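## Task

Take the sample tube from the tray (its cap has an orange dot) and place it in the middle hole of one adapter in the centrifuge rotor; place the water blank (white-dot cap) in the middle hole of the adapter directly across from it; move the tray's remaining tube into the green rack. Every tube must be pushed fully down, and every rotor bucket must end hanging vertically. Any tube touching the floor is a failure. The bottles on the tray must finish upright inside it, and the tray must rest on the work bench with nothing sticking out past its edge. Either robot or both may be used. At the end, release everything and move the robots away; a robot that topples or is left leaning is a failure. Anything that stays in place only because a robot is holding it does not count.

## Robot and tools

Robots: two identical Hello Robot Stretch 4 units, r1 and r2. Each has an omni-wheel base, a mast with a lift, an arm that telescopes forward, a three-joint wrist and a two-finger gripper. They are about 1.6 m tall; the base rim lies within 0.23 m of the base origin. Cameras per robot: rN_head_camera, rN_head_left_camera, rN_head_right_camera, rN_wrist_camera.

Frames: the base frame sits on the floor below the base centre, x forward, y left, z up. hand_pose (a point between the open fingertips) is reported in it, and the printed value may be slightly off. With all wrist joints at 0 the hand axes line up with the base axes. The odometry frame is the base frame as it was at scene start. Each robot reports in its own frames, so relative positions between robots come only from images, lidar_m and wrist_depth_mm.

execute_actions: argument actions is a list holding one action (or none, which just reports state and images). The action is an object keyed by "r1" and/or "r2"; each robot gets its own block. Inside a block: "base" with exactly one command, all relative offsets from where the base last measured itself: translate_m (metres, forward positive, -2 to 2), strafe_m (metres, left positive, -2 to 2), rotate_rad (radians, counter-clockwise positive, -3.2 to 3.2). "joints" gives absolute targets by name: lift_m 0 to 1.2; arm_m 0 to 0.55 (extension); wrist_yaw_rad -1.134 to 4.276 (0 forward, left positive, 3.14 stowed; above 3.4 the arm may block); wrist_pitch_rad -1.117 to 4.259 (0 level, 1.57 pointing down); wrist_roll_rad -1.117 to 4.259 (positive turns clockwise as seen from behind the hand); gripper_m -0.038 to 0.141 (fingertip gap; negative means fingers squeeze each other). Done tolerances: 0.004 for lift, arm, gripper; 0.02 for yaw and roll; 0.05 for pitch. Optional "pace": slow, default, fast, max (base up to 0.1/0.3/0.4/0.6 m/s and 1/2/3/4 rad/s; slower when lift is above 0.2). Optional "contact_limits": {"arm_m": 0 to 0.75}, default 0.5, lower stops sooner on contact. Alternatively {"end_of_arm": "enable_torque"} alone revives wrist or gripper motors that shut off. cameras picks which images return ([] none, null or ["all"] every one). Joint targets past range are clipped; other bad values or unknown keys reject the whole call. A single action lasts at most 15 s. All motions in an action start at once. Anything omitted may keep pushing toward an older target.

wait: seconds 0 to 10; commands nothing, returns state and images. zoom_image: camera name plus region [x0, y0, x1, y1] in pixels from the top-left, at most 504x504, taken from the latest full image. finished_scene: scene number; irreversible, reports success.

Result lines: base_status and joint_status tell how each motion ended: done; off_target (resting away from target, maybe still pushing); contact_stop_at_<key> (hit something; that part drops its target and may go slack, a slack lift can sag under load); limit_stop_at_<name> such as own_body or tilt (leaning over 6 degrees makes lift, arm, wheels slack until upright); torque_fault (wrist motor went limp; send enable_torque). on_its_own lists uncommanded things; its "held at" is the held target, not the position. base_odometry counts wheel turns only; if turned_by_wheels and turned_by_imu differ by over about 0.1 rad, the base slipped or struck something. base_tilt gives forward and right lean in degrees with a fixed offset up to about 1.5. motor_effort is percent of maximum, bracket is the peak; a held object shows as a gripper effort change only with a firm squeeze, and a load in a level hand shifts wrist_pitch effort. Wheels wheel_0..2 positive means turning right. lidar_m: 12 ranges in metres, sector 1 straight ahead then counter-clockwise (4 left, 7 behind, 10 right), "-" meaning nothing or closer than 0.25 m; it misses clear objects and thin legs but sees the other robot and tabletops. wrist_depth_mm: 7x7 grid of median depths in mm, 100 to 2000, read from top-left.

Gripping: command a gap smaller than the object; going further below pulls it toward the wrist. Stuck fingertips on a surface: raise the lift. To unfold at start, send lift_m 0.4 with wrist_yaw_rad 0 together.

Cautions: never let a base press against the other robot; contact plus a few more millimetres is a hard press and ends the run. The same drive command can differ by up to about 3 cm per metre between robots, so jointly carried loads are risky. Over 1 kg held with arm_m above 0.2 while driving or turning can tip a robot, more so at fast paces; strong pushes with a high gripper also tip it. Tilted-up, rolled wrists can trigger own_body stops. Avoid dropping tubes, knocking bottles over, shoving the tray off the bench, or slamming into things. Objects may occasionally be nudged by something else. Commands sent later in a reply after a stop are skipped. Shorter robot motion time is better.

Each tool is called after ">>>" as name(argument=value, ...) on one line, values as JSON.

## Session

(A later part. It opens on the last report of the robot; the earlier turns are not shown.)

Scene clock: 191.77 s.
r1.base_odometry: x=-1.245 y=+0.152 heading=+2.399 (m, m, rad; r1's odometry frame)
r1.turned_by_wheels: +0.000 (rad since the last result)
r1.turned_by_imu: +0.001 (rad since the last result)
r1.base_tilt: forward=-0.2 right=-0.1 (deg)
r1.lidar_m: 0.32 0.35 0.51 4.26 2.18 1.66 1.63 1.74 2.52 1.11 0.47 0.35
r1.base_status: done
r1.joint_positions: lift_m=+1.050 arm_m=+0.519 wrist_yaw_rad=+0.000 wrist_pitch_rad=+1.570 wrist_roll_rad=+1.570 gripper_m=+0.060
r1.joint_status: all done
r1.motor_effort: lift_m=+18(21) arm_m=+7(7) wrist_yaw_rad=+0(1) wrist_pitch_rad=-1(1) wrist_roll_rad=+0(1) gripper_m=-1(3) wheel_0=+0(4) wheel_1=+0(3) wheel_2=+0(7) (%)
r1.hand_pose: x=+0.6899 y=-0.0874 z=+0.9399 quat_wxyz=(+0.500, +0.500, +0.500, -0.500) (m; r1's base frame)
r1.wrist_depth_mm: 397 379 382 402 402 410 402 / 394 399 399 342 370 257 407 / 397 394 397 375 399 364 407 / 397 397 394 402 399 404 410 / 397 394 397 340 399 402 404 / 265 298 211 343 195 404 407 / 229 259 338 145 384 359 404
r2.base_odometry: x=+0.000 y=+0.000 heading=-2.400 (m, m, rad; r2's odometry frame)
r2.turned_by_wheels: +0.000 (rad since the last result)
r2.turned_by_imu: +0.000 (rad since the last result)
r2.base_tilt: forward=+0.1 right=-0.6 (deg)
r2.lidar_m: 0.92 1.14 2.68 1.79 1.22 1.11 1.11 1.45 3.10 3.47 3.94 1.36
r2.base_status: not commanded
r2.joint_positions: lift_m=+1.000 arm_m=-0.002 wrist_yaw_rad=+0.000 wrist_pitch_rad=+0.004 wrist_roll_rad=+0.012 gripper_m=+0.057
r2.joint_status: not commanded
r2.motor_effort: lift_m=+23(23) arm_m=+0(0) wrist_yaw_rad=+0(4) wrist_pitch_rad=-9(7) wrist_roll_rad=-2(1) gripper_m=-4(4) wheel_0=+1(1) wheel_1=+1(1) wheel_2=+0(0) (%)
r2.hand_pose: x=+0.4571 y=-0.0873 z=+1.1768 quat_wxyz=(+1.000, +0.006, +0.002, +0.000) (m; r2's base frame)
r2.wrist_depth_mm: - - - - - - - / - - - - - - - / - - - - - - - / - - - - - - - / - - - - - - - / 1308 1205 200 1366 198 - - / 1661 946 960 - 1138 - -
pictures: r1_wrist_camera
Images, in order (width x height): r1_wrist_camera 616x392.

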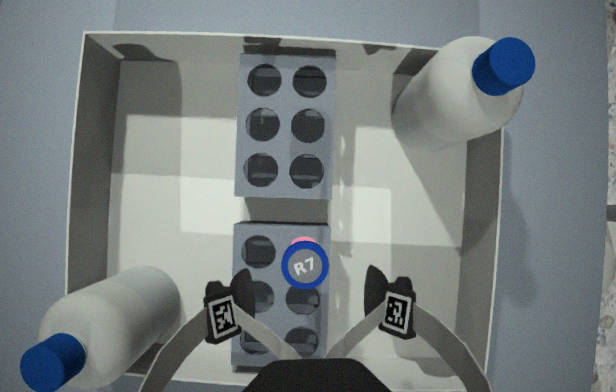

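>>> execute_actions(actions=[{"r1":{"joints":{"arm_m":0.522,"lift_m":0.965}}}], cameras=[])

>>> execute_actions(actions=[{"r1":{"joints":{"gripper_m":0.0}}}], cameras=[])

>>> execute_actions(actions=[{"r1":{"joints":{"lift_m":1.15}}}], cameras=[])

>>> execute_actions(actions=[{"r1":{"base":{"strafe_m":0.45}}}], cameras=["r1_wrist_camera"])

Scene clock: 204.27 s.
r1.base_odometry: x=-1.245 y=+0.152 heading=+2.399 (m, m, rad; r1's odometry frame)
r1.turned_by_wheels: +0.000 (rad since the last result)
r1.turned_by_imu: +0.001 (rad since the last result)
r1.base_tilt: forward=-0.2 right=-0.1 (deg)
r1.lidar_m: 0.33 0.36 0.52 4.26 2.18 1.69 1.62 1.73 2.50 1.10 0.47 0.35
r1.base_status: not commanded
r1.joint_positions: lift_m=+0.965 arm_m=+0.521 wrist_yaw_rad=+0.000 wrist_pitch_rad=+1.570 wrist_roll_rad=+1.570 gripper_m=+0.060
r1.joint_status: all done
r1.motor_effort: lift_m=+18(18) arm_m=+7(8) wrist_yaw_rad=-3(1) wrist_pitch_rad=+1(1) wrist_roll_rad=-1(1) gripper_m=-5(4) wheel_0=+0(0) wheel_1=+0(0) wheel_2=+0(0) (%)
r1.hand_pose: x=+0.6919 y=-0.0874 z=+0.8549 quat_wxyz=(+0.500, +0.500, +0.500, -0.500) (m; r1's base frame)
r1.wrist_depth_mm: 281 312 300 255 303 191 - / 286 310 309 254 315 208 180 / 293 312 309 254 317 319 265 / 298 312 312 309 315 317 262 / 301 309 309 254 315 317 257 / 234 298 211 193 196 317 265 / 193 242 254 145 315 291 259
r2.base_odometry: x=+0.000 y=+0.000 heading=-2.400 (m, m, rad; r2's odometry frame)
r2.turned_by_wheels: +0.000 (rad since the last result)
r2.turned_by_imu: +0.000 (rad since the last result)
r2.base_tilt: forward=+0.2 right=-0.5 (deg)
r2.lidar_m: 0.90 1.17 2.70 1.79 1.20 1.11 1.14 1.42 3.09 3.47 3.92 1.38
r2.base_status: not commanded
r2.joint_positions: lift_m=+1.000 arm_m=-0.002 wrist_yaw_rad=+0.000 wrist_pitch_rad=+0.004 wrist_roll_rad=+0.012 gripper_m=+0.057
r2.joint_status: not commanded
r2.motor_effort: lift_m=+23(23) arm_m=+0(0) wrist_yaw_rad=-1(2) wrist_pitch_rad=-9(10) wrist_roll_rad=+0(0) gripper_m=-5(2) wheel_0=+1(1) wheel_1=+1(1) wheel_2=+0(0) (%)
r2.hand_pose: x=+0.4571 y=-0.0873 z=+1.1768 quat_wxyz=(+1.000, +0.006, +0.002, +0.000) (m; r2's base frame)
r2.wrist_depth_mm: - - - - - - - / - - - - - - - / - - - - - - - / - - - - - - - / - - - - - - - / 1281 1229 200 1366 198 - - / 1708 960 960 - 1138 - -
pictures: none
No camera images: the call's "cameras" was empty. Leave "cameras" out to get every camera's image.

Scene clock: 205.67 s.
r1.base_odometry: x=-1.245 y=+0.152 heading=+2.399 (m, m, rad; r1's odometry frame)
r1.turned_by_wheels: +0.000 (rad since the last result)
r1.turned_by_imu: +0.000 (rad since the last result)
r1.base_tilt: forward=-0.1 right=-0.1 (deg)
r1.lidar_m: 0.33 0.35 0.50 4.26 2.19 1.68 1.62 1.74 2.50 1.12 0.46 0.35
r1.base_status: not commanded
r1.joint_positions: lift_m=+0.965 arm_m=+0.521 wrist_yaw_rad=+0.000 wrist_pitch_rad=+1.570 wrist_roll_rad=+1.570 gripper_m=+0.000
r1.joint_status: all done
r1.motor_effort: lift_m=+18(18) arm_m=+7(7) wrist_yaw_rad=+0(0) wrist_pitch_rad=+0(1) wrist_roll_rad=+0(0) gripper_m=-16(18) wheel_0=+0(0) wheel_1=+0(0) wheel_2=+0(0) (%)
r1.hand_pose: x=+0.6919 y=-0.0874 z=+0.8549 quat_wxyz=(+0.500, +0.500, +0.500, -0.500) (m; r1's base frame)
r1.wrist_depth_mm: 281 314 300 255 301 191 - / 286 312 309 255 317 208 179 / 293 310 310 255 315 317 265 / 298 310 314 307 314 315 262 / 301 312 309 254 315 315 256 / 235 296 191 184 187 317 265 / 194 229 252 253 315 274 262
r2.base_odometry: x=+0.000 y=+0.000 heading=-2.400 (m, m, rad; r2's odometry frame)
r2.turned_by_wheels: +0.000 (rad since the last result)
r2.turned_by_imu: +0.000 (rad since the last result)
r2.base_tilt: forward=+0.3 right=-0.6 (deg)
r2.lidar_m: 0.90 1.16 2.71 1.78 1.20 1.12 1.12 1.45 3.12 3.48 3.94 1.35
r2.base_status: not commanded
r2.joint_positions: lift_m=+1.000 arm_m=-0.002 wrist_yaw_rad=+0.000 wrist_pitch_rad=+0.004 wrist_roll_rad=+0.012 gripper_m=+0.057
r2.joint_status: not commanded
r2.motor_effort: lift_m=+23(23) arm_m=+0(0) wrist_yaw_rad=-2(1) wrist_pitch_rad=-9(8) wrist_roll_rad=+1(1) gripper_m=-1(3) wheel_0=+1(1) wheel_1=+1(1) wheel_2=+0(0) (%)
r2.hand_pose: x=+0.4571 y=-0.0873 z=+1.1768 quat_wxyz=(+1.000, +0.006, +0.002, +0.000) (m; r2's base frame)
r2.wrist_depth_mm: - - - - - - - / - - - - - - - / - - - - - - - / - - - - - - - / - - - - - - - / 1281 1229 200 1366 198 - - / 1708 946 946 - 1138 - -
pictures: none
No camera images: the call's "cameras" was empty. Leave "cameras" out to get every camera's image.

Scene clock: 207.53 s.
r1.base_odometry: x=-1.245 y=+0.152 heading=+2.399 (m, m, rad; r1's odometry frame)
r1.turned_by_wheels: +0.000 (rad since the last result)
r1.turned_by_imu: +0.001 (rad since the last result)
r1.base_tilt: forward=-0.1 right=-0.3 (deg)
r1.lidar_m: 0.33 0.34 0.51 4.24 2.19 1.69 1.63 1.74 2.48 1.15 0.48 0.34
r1.base_status: not commanded
r1.joint_positions: lift_m=+1.150 arm_m=+0.521 wrist_yaw_rad=+0.000 wrist_pitch_rad=+1.570 wrist_roll_rad=+1.570 gripper_m=+0.000
r1.joint_status: all done
r1.motor_effort: lift_m=+23(23) arm_m=+7(7) wrist_yaw_rad=+0(0) wrist_pitch_rad=-1(0) wrist_roll_rad=+0(1) gripper_m=-15(17) wheel_0=+0(0) wheel_1=+0(0) wheel_2=+0(0) (%)
r1.hand_pose: x=+0.6919 y=-0.0874 z=+1.0395 quat_wxyz=(+0.500, +0.500, +0.500, -0.500) (m; r1's base frame)
r1.wrist_depth_mm: 496 500 500 500 504 508 891 / 496 496 496 492 500 508 878 / 496 496 500 466 449 508 1255 / 496 496 492 492 500 504 1042 / 496 488 496 436 500 504 778 / 492 353 192 184 187 504 1098 / 496 496 500 424 500 504 1255
r2.base_odometry: x=+0.000 y=+0.000 heading=-2.400 (m, m, rad; r2's odometry frame)
r2.turned_by_wheels: +0.000 (rad since the last result)
r2.turned_by_imu: +0.000 (rad since the last result)
r2.base_tilt: forward=+0.1 right=-0.7 (deg)
r2.lidar_m: 0.90 1.14 2.69 1.77 1.19 1.11 1.12 1.42 3.11 3.48 3.94 1.39
r2.base_status: not commanded
r2.joint_positions: lift_m=+1.000 arm_m=-0.002 wrist_yaw_rad=+0.000 wrist_pitch_rad=+0.004 wrist_roll_rad=+0.012 gripper_m=+0.057
r2.joint_status: not commanded
r2.motor_effort: lift_m=+23(23) arm_m=-1(0) wrist_yaw_rad=-2(3) wrist_pitch_rad=-8(8) wrist_roll_rad=+0(0) gripper_m=+0(3) wheel_0=+1(1) wheel_1=+1(1) wheel_2=+0(0) (%)
r2.hand_pose: x=+0.4571 y=-0.0873 z=+1.1768 quat_wxyz=(+1.000, +0.006, +0.002, +0.000) (m; r2's base frame)
r2.wrist_depth_mm: - - - - - - - / - - - - - - - / - - - - - - - / - - - - - - - / - - - - - - - / 1281 1205 200 1397 198 - - / 1708 946 960 - 1138 - -
pictures: none
No camera images: the call's "cameras" was empty. Leave "cameras" out to get every camera's image.

Scene clock: 210.37 s.
r1.base_odometry: x=-1.549 y=-0.180 heading=+2.399 (m, m, rad; r1's odometry frame)
r1.turned_by_wheels: +0.000 (rad since the last result)
r1.turned_by_imu: +0.000 (rad since the last result)
r1.base_tilt: forward=+0.0 right=-0.3 (deg)
r1.lidar_m: 0.36 0.38 3.92 3.81 2.17 1.64 1.60 1.71 2.47 1.23 0.50 0.36
r1.base_status: done
r1.joint_positions: lift_m=+1.150 arm_m=+0.521 wrist_yaw_rad=+0.000 wrist_pitch_rad=+1.570 wrist_roll_rad=+1.570 gripper_m=+0.000
r1.joint_status: not commanded
r1.motor_effort: lift_m=+22(23) arm_m=+7(7) wrist_yaw_rad=-2(2) wrist_pitch_rad=-1(0) wrist_roll_rad=-1(1) gripper_m=-17(14) wheel_0=+1(9) wheel_1=-2(9) wheel_2=-1(1) (%)
r1.hand_pose: x=+0.6919 y=-0.0874 z=+1.0396 quat_wxyz=(+0.500, +0.500, +0.500, -0.500) (m; r1's base frame)
r1.wrist_depth_mm: 496 500 504 500 508 500 1336 / 496 500 496 500 504 504 1308 / 496 496 496 500 500 508 1255 / 492 500 496 504 504 508 1042 / 496 492 496 442 500 500 1060 / 496 488 191 184 188 504 1255 / 492 496 496 504 504 504 1281
r2.base_odometry: x=+0.000 y=+0.000 heading=-2.400 (m, m, rad; r2's odometry frame)
r2.turned_by_wheels: +0.000 (rad since the last result)
r2.turned_by_imu: +0.000 (rad since the last result)
r2.base_tilt: forward=+0.1 right=-0.6 (deg)
r2.lidar_m: 0.92 1.12 2.68 1.79 1.21 1.10 1.12 1.44 3.07 3.49 3.93 1.38
r2.base_status: not commanded
r2.joint_positions: lift_m=+1.000 arm_m=-0.002 wrist_yaw_rad=+0.000 wrist_pitch_rad=+0.004 wrist_roll_rad=+0.012 gripper_m=+0.057
r2.joint_status: not commanded
r2.motor_effort: lift_m=+23(23) arm_m=+0(0) wrist_yaw_rad=-3(2) wrist_pitch_rad=-8(9) wrist_roll_rad=+0(0) gripper_m=-3(5) wheel_0=+0(1) wheel_1=+1(1) wheel_2=+0(0) (%)
r2.hand_pose: x=+0.4571 y=-0.0873 z=+1.1768 quat_wxyz=(+1.000, +0.006, +0.002, +0.000) (m; r2's base frame)
r2.wrist_depth_mm: - - - - - - - / - - - - - - - / - - - - 1863 - - / - - - - - - - / - - - - - - - / 1281 1205 200 1397 199 - - / 1708 946 960 - 1138 - -
pictures: r1_wrist_camera
Images, in order (width x height): r1_wrist_camera 616x392.

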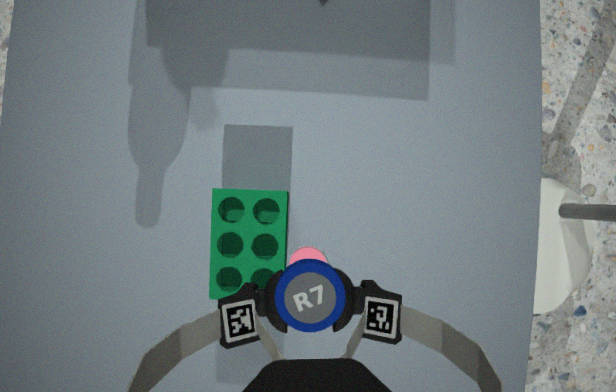

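>>> execute_actions(actions=[{"r1":{"base":{"translate_m":0.03},"joints":{"arm_m":0.542}}}], cameras=[])

>>> execute_actions(actions=[{"r1":{"base":{"strafe_m":0.006},"joints":{"lift_m":1.04}}}], cameras=["r1_wrist_camera"])

Scene clock: 215.03 s.
r1.base_odometry: x=-1.572 y=-0.159 heading=+2.399 (m, m, rad; r1's odometry frame)
r1.turned_by_wheels: +0.000 (rad since the last result)
r1.turned_by_imu: +0.001 (rad since the last result)
r1.base_tilt: forward=-0.2 right=-0.2 (deg)
r1.lidar_m: 0.31 0.34 3.91 3.81 2.23 1.69 1.63 1.73 2.47 1.13 0.47 0.33
r1.base_status: done
r1.joint_positions: lift_m=+1.150 arm_m=+0.541 wrist_yaw_rad=+0.000 wrist_pitch_rad=+1.570 wrist_roll_rad=+1.570 gripper_m=+0.000
r1.joint_status: all done
r1.motor_effort: lift_m=+21(22) arm_m=+7(6) wrist_yaw_rad=-2(1) wrist_pitch_rad=-1(0) wrist_roll_rad=+0(0) gripper_m=-17(16) wheel_0=+1(7) wheel_1=+1(8) wheel_2=+0(7) (%)
r1.hand_pose: x=+0.7119 y=-0.0874 z=+1.0396 quat_wxyz=(+0.500, +0.500, +0.500, -0.500) (m; r1's base frame)
r1.wrist_depth_mm: 492 500 496 500 504 508 504 / 500 496 504 500 496 504 508 / 496 496 500 496 508 504 508 / 500 496 496 504 508 500 508 / 492 496 504 442 508 508 512 / 492 492 191 183 188 504 508 / 488 492 496 496 504 504 504
r2.base_odometry: x=+0.000 y=+0.000 heading=-2.400 (m, m, rad; r2's odometry frame)
r2.turned_by_wheels: +0.000 (rad since the last result)
r2.turned_by_imu: +0.000 (rad since the last result)
r2.base_tilt: forward=+0.1 right=-0.7 (deg)
r2.lidar_m: 0.91 1.16 2.69 1.79 1.20 1.11 1.13 1.41 3.12 3.46 3.90 1.35
r2.base_status: not commanded
r2.joint_positions: lift_m=+1.000 arm_m=-0.002 wrist_yaw_rad=+0.000 wrist_pitch_rad=+0.004 wrist_roll_rad=+0.012 gripper_m=+0.057
r2.joint_status: not commanded
r2.motor_effort: lift_m=+23(23) arm_m=+0(0) wrist_yaw_rad=-2(3) wrist_pitch_rad=-7(8) wrist_roll_rad=+0(1) gripper_m=+1(3) wheel_0=+1(1) wheel_1=+1(1) wheel_2=+0(0) (%)
r2.hand_pose: x=+0.4571 y=-0.0873 z=+1.1768 quat_wxyz=(+1.000, +0.006, +0.002, +0.000) (m; r2's base frame)
r2.wrist_depth_mm: - - - - - - - / - - - - - - - / - - - - 1863 - - / - - - - - - - / - - - - - - - / 1281 1229 200 1366 198 - - / 1708 946 960 - 1118 - -
pictures: none
No camera images: the call's "cameras" was empty. Leave "cameras" out to get every camera's image.

Scene clock: 216.53 s.
r1.base_odometry: x=-1.576 y=-0.164 heading=+2.399 (m, m, rad; r1's odometry frame)
r1.turned_by_wheels: +0.000 (rad since the last result)
r1.turned_by_imu: +0.000 (rad since the last result)
r1.base_tilt: forward=-0.1 right=-0.2 (deg)
r1.lidar_m: 0.32 0.35 3.87 3.80 2.23 1.67 1.63 1.74 2.51 1.11 0.47 0.35
r1.base_status: done
r1.joint_positions: lift_m=+1.040 arm_m=+0.541 wrist_yaw_rad=+0.000 wrist_pitch_rad=+1.570 wrist_roll_rad=+1.570 gripper_m=+0.000
r1.joint_status: all done
r1.motor_effort: lift_m=+18(19) arm_m=+7(7) wrist_yaw_rad=-2(1) wrist_pitch_rad=+0(1) wrist_roll_rad=+0(1) gripper_m=-17(16) wheel_0=-1(8) wheel_1=-1(6) wheel_2=-1(1) (%)
r1.hand_pose: x=+0.7119 y=-0.0874 z=+0.9299 quat_wxyz=(+0.500, +0.500, +0.500, -0.500) (m; r1's base frame)
r1.wrist_depth_mm: 387 389 392 394 394 394 397 / 387 387 387 392 394 399 397 / 387 387 389 392 392 394 397 / 387 387 392 384 392 397 399 / 384 389 387 330 392 394 394 / 387 387 192 185 189 394 397 / 384 389 389 389 392 394 394
r2.base_odometry: x=+0.000 y=+0.000 heading=-2.400 (m, m, rad; r2's odometry frame)
r2.turned_by_wheels: +0.000 (rad since the last result)
r2.turned_by_imu: +0.000 (rad since the last result)
r2.base_tilt: forward=+0.2 right=-0.7 (deg)
r2.lidar_m: 0.93 1.17 2.70 1.80 1.20 1.10 1.13 1.44 3.12 3.45 3.94 1.36
r2.base_status: not commanded
r2.joint_positions: lift_m=+1.000 arm_m=-0.002 wrist_yaw_rad=+0.000 wrist_pitch_rad=+0.004 wrist_roll_rad=+0.012 gripper_m=+0.057
r2.joint_status: not commanded
r2.motor_effort: lift_m=+23(23) arm_m=+0(0) wrist_yaw_rad=-2(3) wrist_pitch_rad=-8(9) wrist_roll_rad=+0(0) gripper_m=-5(3) wheel_0=+1(1) wheel_1=+1(1) wheel_2=+0(0) (%)
r2.hand_pose: x=+0.4571 y=-0.0873 z=+1.1768 quat_wxyz=(+1.000, +0.006, +0.002, +0.000) (m; r2's base frame)
r2.wrist_depth_mm: - - - - - - - / - - - - - - - / - - - - - - - / - - - - - - - / - - - - - - - / 1281 1182 200 1308 198 - - / 1756 946 960 - 1118 - -
pictures: r1_wrist_camera
Images, in order (width x height): r1_wrist_camera 616x392.

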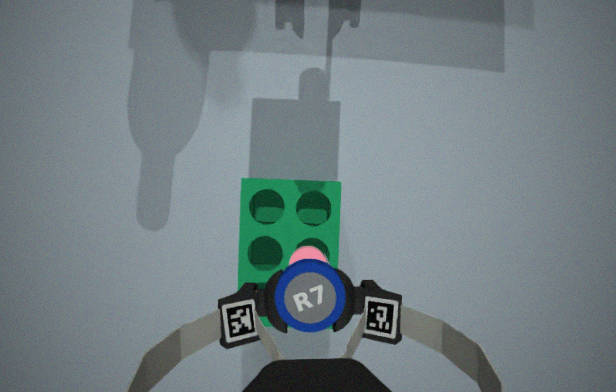

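>>> execute_actions(actions=[{"r1":{"joints":{"arm_m":0.539,"lift_m":0.965},"pace":"slow"}}], cameras=[])

>>> execute_actions(actions=[{"r1":{"joints":{"gripper_m":0.06},"pace":"slow"}}], cameras=[])

>>> execute_actions(actions=[{"r1":{"joints":{"lift_m":1.15}}}], cameras=["r1_wrist_camera","r2_head_camera"])

Scene clock: 223.40 s.
r1.base_odometry: x=-1.576 y=-0.164 heading=+2.399 (m, m, rad; r1's odometry frame)
r1.turned_by_wheels: +0.000 (rad since the last result)
r1.turned_by_imu: +0.001 (rad since the last result)
r1.base_tilt: forward=-0.3 right=-0.2 (deg)
r1.lidar_m: 0.32 0.36 3.90 3.81 2.20 1.66 1.63 1.76 2.50 1.14 0.45 0.31
r1.base_status: not commanded
r1.joint_positions: lift_m=+0.965 arm_m=+0.540 wrist_yaw_rad=+0.000 wrist_pitch_rad=+1.571 wrist_roll_rad=+1.570 gripper_m=+0.000
r1.joint_status: all done
r1.motor_effort: lift_m=+18(17) arm_m=-7(7) wrist_yaw_rad=-1(0) wrist_pitch_rad=-2(6) wrist_roll_rad=+0(1) gripper_m=-17(15) wheel_0=-2(1) wheel_1=-1(1) wheel_2=-1(1) (%)
r1.hand_pose: x=+0.7112 y=-0.0874 z=+0.8549 quat_wxyz=(+0.500, +0.500, +0.500, -0.500) (m; r1's base frame)
r1.wrist_depth_mm: 312 315 317 317 317 319 320 / 312 315 315 314 317 319 324 / 314 314 315 317 319 319 320 / 312 312 312 286 317 320 322 / 310 314 310 257 319 320 320 / 312 312 191 184 187 319 319 / 309 312 301 255 319 320 320
r2.base_odometry: x=+0.000 y=+0.000 heading=-2.400 (m, m, rad; r2's odometry frame)
r2.turned_by_wheels: +0.000 (rad since the last result)
r2.turned_by_imu: +0.000 (rad since the last result)
r2.base_tilt: forward=+0.2 right=-0.4 (deg)
r2.lidar_m: 0.91 1.15 2.68 1.79 1.20 1.11 1.12 1.44 3.09 3.47 3.93 1.36
r2.base_status: not commanded
r2.joint_positions: lift_m=+1.000 arm_m=-0.002 wrist_yaw_rad=+0.000 wrist_pitch_rad=+0.004 wrist_roll_rad=+0.012 gripper_m=+0.057
r2.joint_status: not commanded
r2.motor_effort: lift_m=+23(23) arm_m=+0(0) wrist_yaw_rad=-1(2) wrist_pitch_rad=-8(9) wrist_roll_rad=-2(1) gripper_m=-2(3) wheel_0=+1(1) wheel_1=+1(1) wheel_2=+0(0) (%)
r2.hand_pose: x=+0.4571 y=-0.0873 z=+1.1768 quat_wxyz=(+1.000, +0.006, +0.002, +0.000) (m; r2's base frame)
r2.wrist_depth_mm: - - - - - - - / - - - - - - - / - - - - - - - / - - - - - - - / - - - - - - - / 1281 1205 200 1281 198 - - / 1661 946 960 - 1160 - -
pictures: none
No camera images: the call's "cameras" was empty. Leave "cameras" out to get every camera's image.

Scene clock: 225.80 s.
r1.base_odometry: x=-1.576 y=-0.164 heading=+2.399 (m, m, rad; r1's odometry frame)
r1.turned_by_wheels: +0.000 (rad since the last result)
r1.turned_by_imu: +0.001 (rad since the last result)
r1.base_tilt: forward=-0.1 right=-0.2 (deg)
r1.lidar_m: 0.33 0.35 3.88 3.81 2.21 1.67 1.62 1.75 2.50 1.12 0.47 0.34
r1.base_status: not commanded
r1.joint_positions: lift_m=+0.965 arm_m=+0.540 wrist_yaw_rad=+0.000 wrist_pitch_rad=+1.570 wrist_roll_rad=+1.570 gripper_m=+0.060
r1.joint_status: all done
r1.motor_effort: lift_m=+18(18) arm_m=-7(7) wrist_yaw_rad=-2(2) wrist_pitch_rad=-1(3) wrist_roll_rad=+1(0) gripper_m=-6(22) wheel_0=-1(1) wheel_1=-1(1) wheel_2=-1(1) (%)
r1.hand_pose: x=+0.7113 y=-0.0874 z=+0.8549 quat_wxyz=(+0.500, +0.500, +0.500, -0.500) (m; r1's base frame)
r1.wrist_depth_mm: 314 317 317 315 317 319 324 / 312 314 317 315 317 322 322 / 314 317 315 317 319 320 320 / 312 315 309 287 317 320 322 / 312 312 310 257 317 317 320 / 314 312 211 196 195 320 319 / 310 312 314 144 319 319 320
r2.base_odometry: x=+0.000 y=+0.000 heading=-2.400 (m, m, rad; r2's odometry frame)
r2.turned_by_wheels: +0.000 (rad since the last result)
r2.turned_by_imu: +0.000 (rad since the last result)
r2.base_tilt: forward=+0.2 right=-0.7 (deg)
r2.lidar_m: 0.90 1.14 2.70 1.80 1.22 1.11 1.14 1.43 3.09 3.48 3.91 1.35
r2.base_status: not commanded
r2.joint_positions: lift_m=+1.000 arm_m=-0.002 wrist_yaw_rad=+0.000 wrist_pitch_rad=+0.004 wrist_roll_rad=+0.012 gripper_m=+0.057
r2.joint_status: not commanded
r2.motor_effort: lift_m=+23(23) arm_m=+0(1) wrist_yaw_rad=-1(1) wrist_pitch_rad=-8(8) wrist_roll_rad=+1(3) gripper_m=-2(3) wheel_0=+1(1) wheel_1=+1(1) wheel_2=+0(0) (%)
r2.hand_pose: x=+0.4571 y=-0.0873 z=+1.1768 quat_wxyz=(+1.000, +0.006, +0.002, +0.000) (m; r2's base frame)
r2.wrist_depth_mm: - - - - - - - / - - - - - - - / - - - - - - - / - - - - - - - / - - - - - - - / 1281 1182 200 1281 198 - - / 1756 946 946 - 1138 - -
pictures: none
No camera images: the call's "cameras" was empty. Leave "cameras" out to get every camera's image.

Scene clock: 227.67 s.
r1.base_odometry: x=-1.576 y=-0.164 heading=+2.399 (m, m, rad; r1's odometry frame)
r1.turned_by_wheels: +0.000 (rad since the last result)
r1.turned_by_imu: +0.001 (rad since the last result)
r1.base_tilt: forward=-0.1 right=-0.1 (deg)
r1.lidar_m: 0.33 0.35 3.90 3.81 2.22 1.68 1.64 1.75 2.50 1.11 0.46 0.33
r1.base_status: not commanded
r1.joint_positions: lift_m=+1.150 arm_m=+0.540 wrist_yaw_rad=+0.000 wrist_pitch_rad=+1.570 wrist_roll_rad=+1.570 gripper_m=+0.060
r1.joint_status: all done
r1.motor_effort: lift_m=+23(24) arm_m=-7(7) wrist_yaw_rad=-1(0) wrist_pitch_rad=-1(1) wrist_roll_rad=+1(1) gripper_m=-5(5) wheel_0=-1(1) wheel_1=-1(1) wheel_2=-1(1) (%)
r1.hand_pose: x=+0.7113 y=-0.0874 z=+1.0395 quat_wxyz=(+0.500, +0.500, +0.500, -0.500) (m; r1's base frame)
r1.wrist_depth_mm: 492 500 500 500 508 504 504 / 492 496 500 500 504 508 512 / 492 496 496 500 504 508 512 / 496 500 492 500 504 504 508 / 496 496 500 492 504 508 512 / 496 492 211 500 195 504 504 / 496 496 496 145 508 504 512
r2.base_odometry: x=+0.000 y=+0.000 heading=-2.400 (m, m, rad; r2's odometry frame)
r2.turned_by_wheels: +0.000 (rad since the last result)
r2.turned_by_imu: +0.000 (rad since the last result)
r2.base_tilt: forward=+0.3 right=-0.7 (deg)
r2.lidar_m: 0.91 1.14 2.67 1.78 1.20 1.11 1.13 1.45 3.09 3.47 3.95 1.38
r2.base_status: not commanded
r2.joint_positions: lift_m=+1.000 arm_m=-0.002 wrist_yaw_rad=+0.000 wrist_pitch_rad=+0.004 wrist_roll_rad=+0.012 gripper_m=+0.057
r2.joint_status: not commanded
r2.motor_effort: lift_m=+23(23) arm_m=+0(0) wrist_yaw_rad=-2(3) wrist_pitch_rad=-8(9) wrist_roll_rad=-1(0) gripper_m=-5(2) wheel_0=+1(1) wheel_1=+1(1) wheel_2=+0(0) (%)
r2.hand_pose: x=+0.4571 y=-0.0873 z=+1.1768 quat_wxyz=(+1.000, +0.006, +0.002, +0.000) (m; r2's base frame)
r2.wrist_depth_mm: - - - - - - - / - - - - - - - / - - - - 1863 - - / - - - - - - - / - - - - - - - / 1255 1205 200 1281 198 - - / 1708 946 960 - 1160 - -
pictures: r1_wrist_camera, r2_head_camera
Images, in order (width x height): r1_wrist_camera 616x392, r2_head_camera 420x560.

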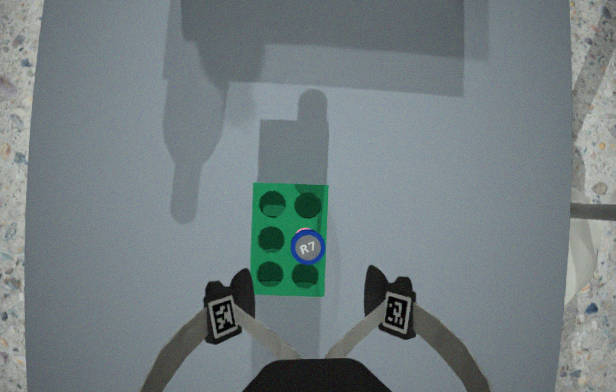

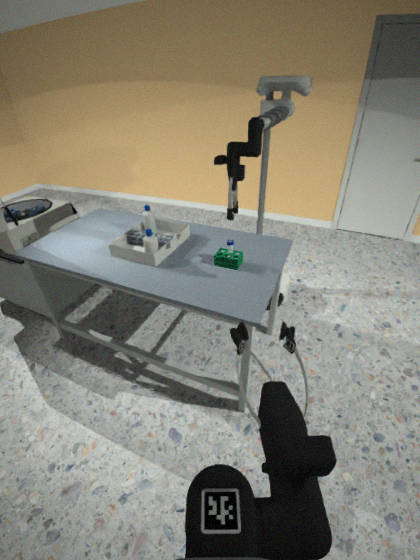

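>>> execute_actions(actions=[{"r1":{"base":{"translate_m":-0.4},"joints":{"arm_m":0.0},"pace":"fast"}}], cameras=[])

>>> finished_scene(scene=1)

Scene clock: 234.80 s.
r1.base_odometry: x=-1.281 y=-0.434 heading=+2.399 (m, m, rad; r1's odometry frame)
r1.turned_by_wheels: +0.000 (rad since the last result)
r1.turned_by_imu: +0.002 (rad since the last result)
r1.base_tilt: forward=-0.2 right=-0.1 (deg)
r1.lidar_m: 0.72 3.66 3.91 3.82 1.65 1.27 1.23 1.32 1.92 4.91 1.00 0.74
r1.base_status: done
r1.joint_positions: lift_m=+1.150 arm_m=+0.001 wrist_yaw_rad=+0.000 wrist_pitch_rad=+1.570 wrist_roll_rad=+1.570 gripper_m=+0.060
r1.joint_status: all done
r1.motor_effort: lift_m=+22(23) arm_m=-7(8) wrist_yaw_rad=+0(0) wrist_pitch_rad=+0(2) wrist_roll_rad=+0(0) gripper_m=-3(3) wheel_0=-1(5) wheel_1=+0(5) wheel_2=+0(9) (%)
r1.hand_pose: x=+0.1722 y=-0.0874 z=+1.0396 quat_wxyz=(+0.500, +0.500, +0.500, -0.500) (m; r1's base frame)
r1.wrist_depth_mm: 1255 1281 1229 1255 1255 1308 1281 / 1281 1255 1308 1255 1281 1281 1255 / 1229 1229 1281 1281 1255 1255 1308 / 1255 1281 1229 1255 1060 1255 1308 / 1255 1255 1255 1060 1060 1255 366 / 1255 1255 211 1229 196 1308 1255 / 1255 1229 1255 144 1255 1281 1255
r2.base_odometry: x=+0.000 y=+0.000 heading=-2.400 (m, m, rad; r2's odometry frame)
r2.turned_by_wheels: +0.000 (rad since the last result)
r2.turned_by_imu: -0.001 (rad since the last result)
r2.base_tilt: forward=+0.1 right=-0.6 (deg)
r2.lidar_m: 0.92 1.15 2.68 1.80 1.21 1.11 1.13 1.44 3.12 3.46 3.93 1.36
r2.base_status: not commanded
r2.joint_positions: lift_m=+1.000 arm_m=-0.002 wrist_yaw_rad=+0.000 wrist_pitch_rad=+0.004 wrist_roll_rad=+0.012 gripper_m=+0.057
r2.joint_status: not commanded
r2.motor_effort: lift_m=+23(23) arm_m=+0(0) wrist_yaw_rad=-4(3) wrist_pitch_rad=-9(7) wrist_roll_rad=+1(2) gripper_m=-3(4) wheel_0=+0(1) wheel_1=+0(1) wheel_2=+0(0) (%)
r2.hand_pose: x=+0.4571 y=-0.0873 z=+1.1768 quat_wxyz=(+1.000, +0.006, +0.002, +0.000) (m; r2's base frame)
r2.wrist_depth_mm: - - - - - - - / - - - - - - - / - - - - - - - / - - - - - - - / - - - - - - - / 1281 1182 200 1308 198 - - / 1708 960 960 - 1138 - -
pictures: none
No camera images: the call's "cameras" was empty. Leave "cameras" out to get every camera's image.

The scene is finished: the task was done.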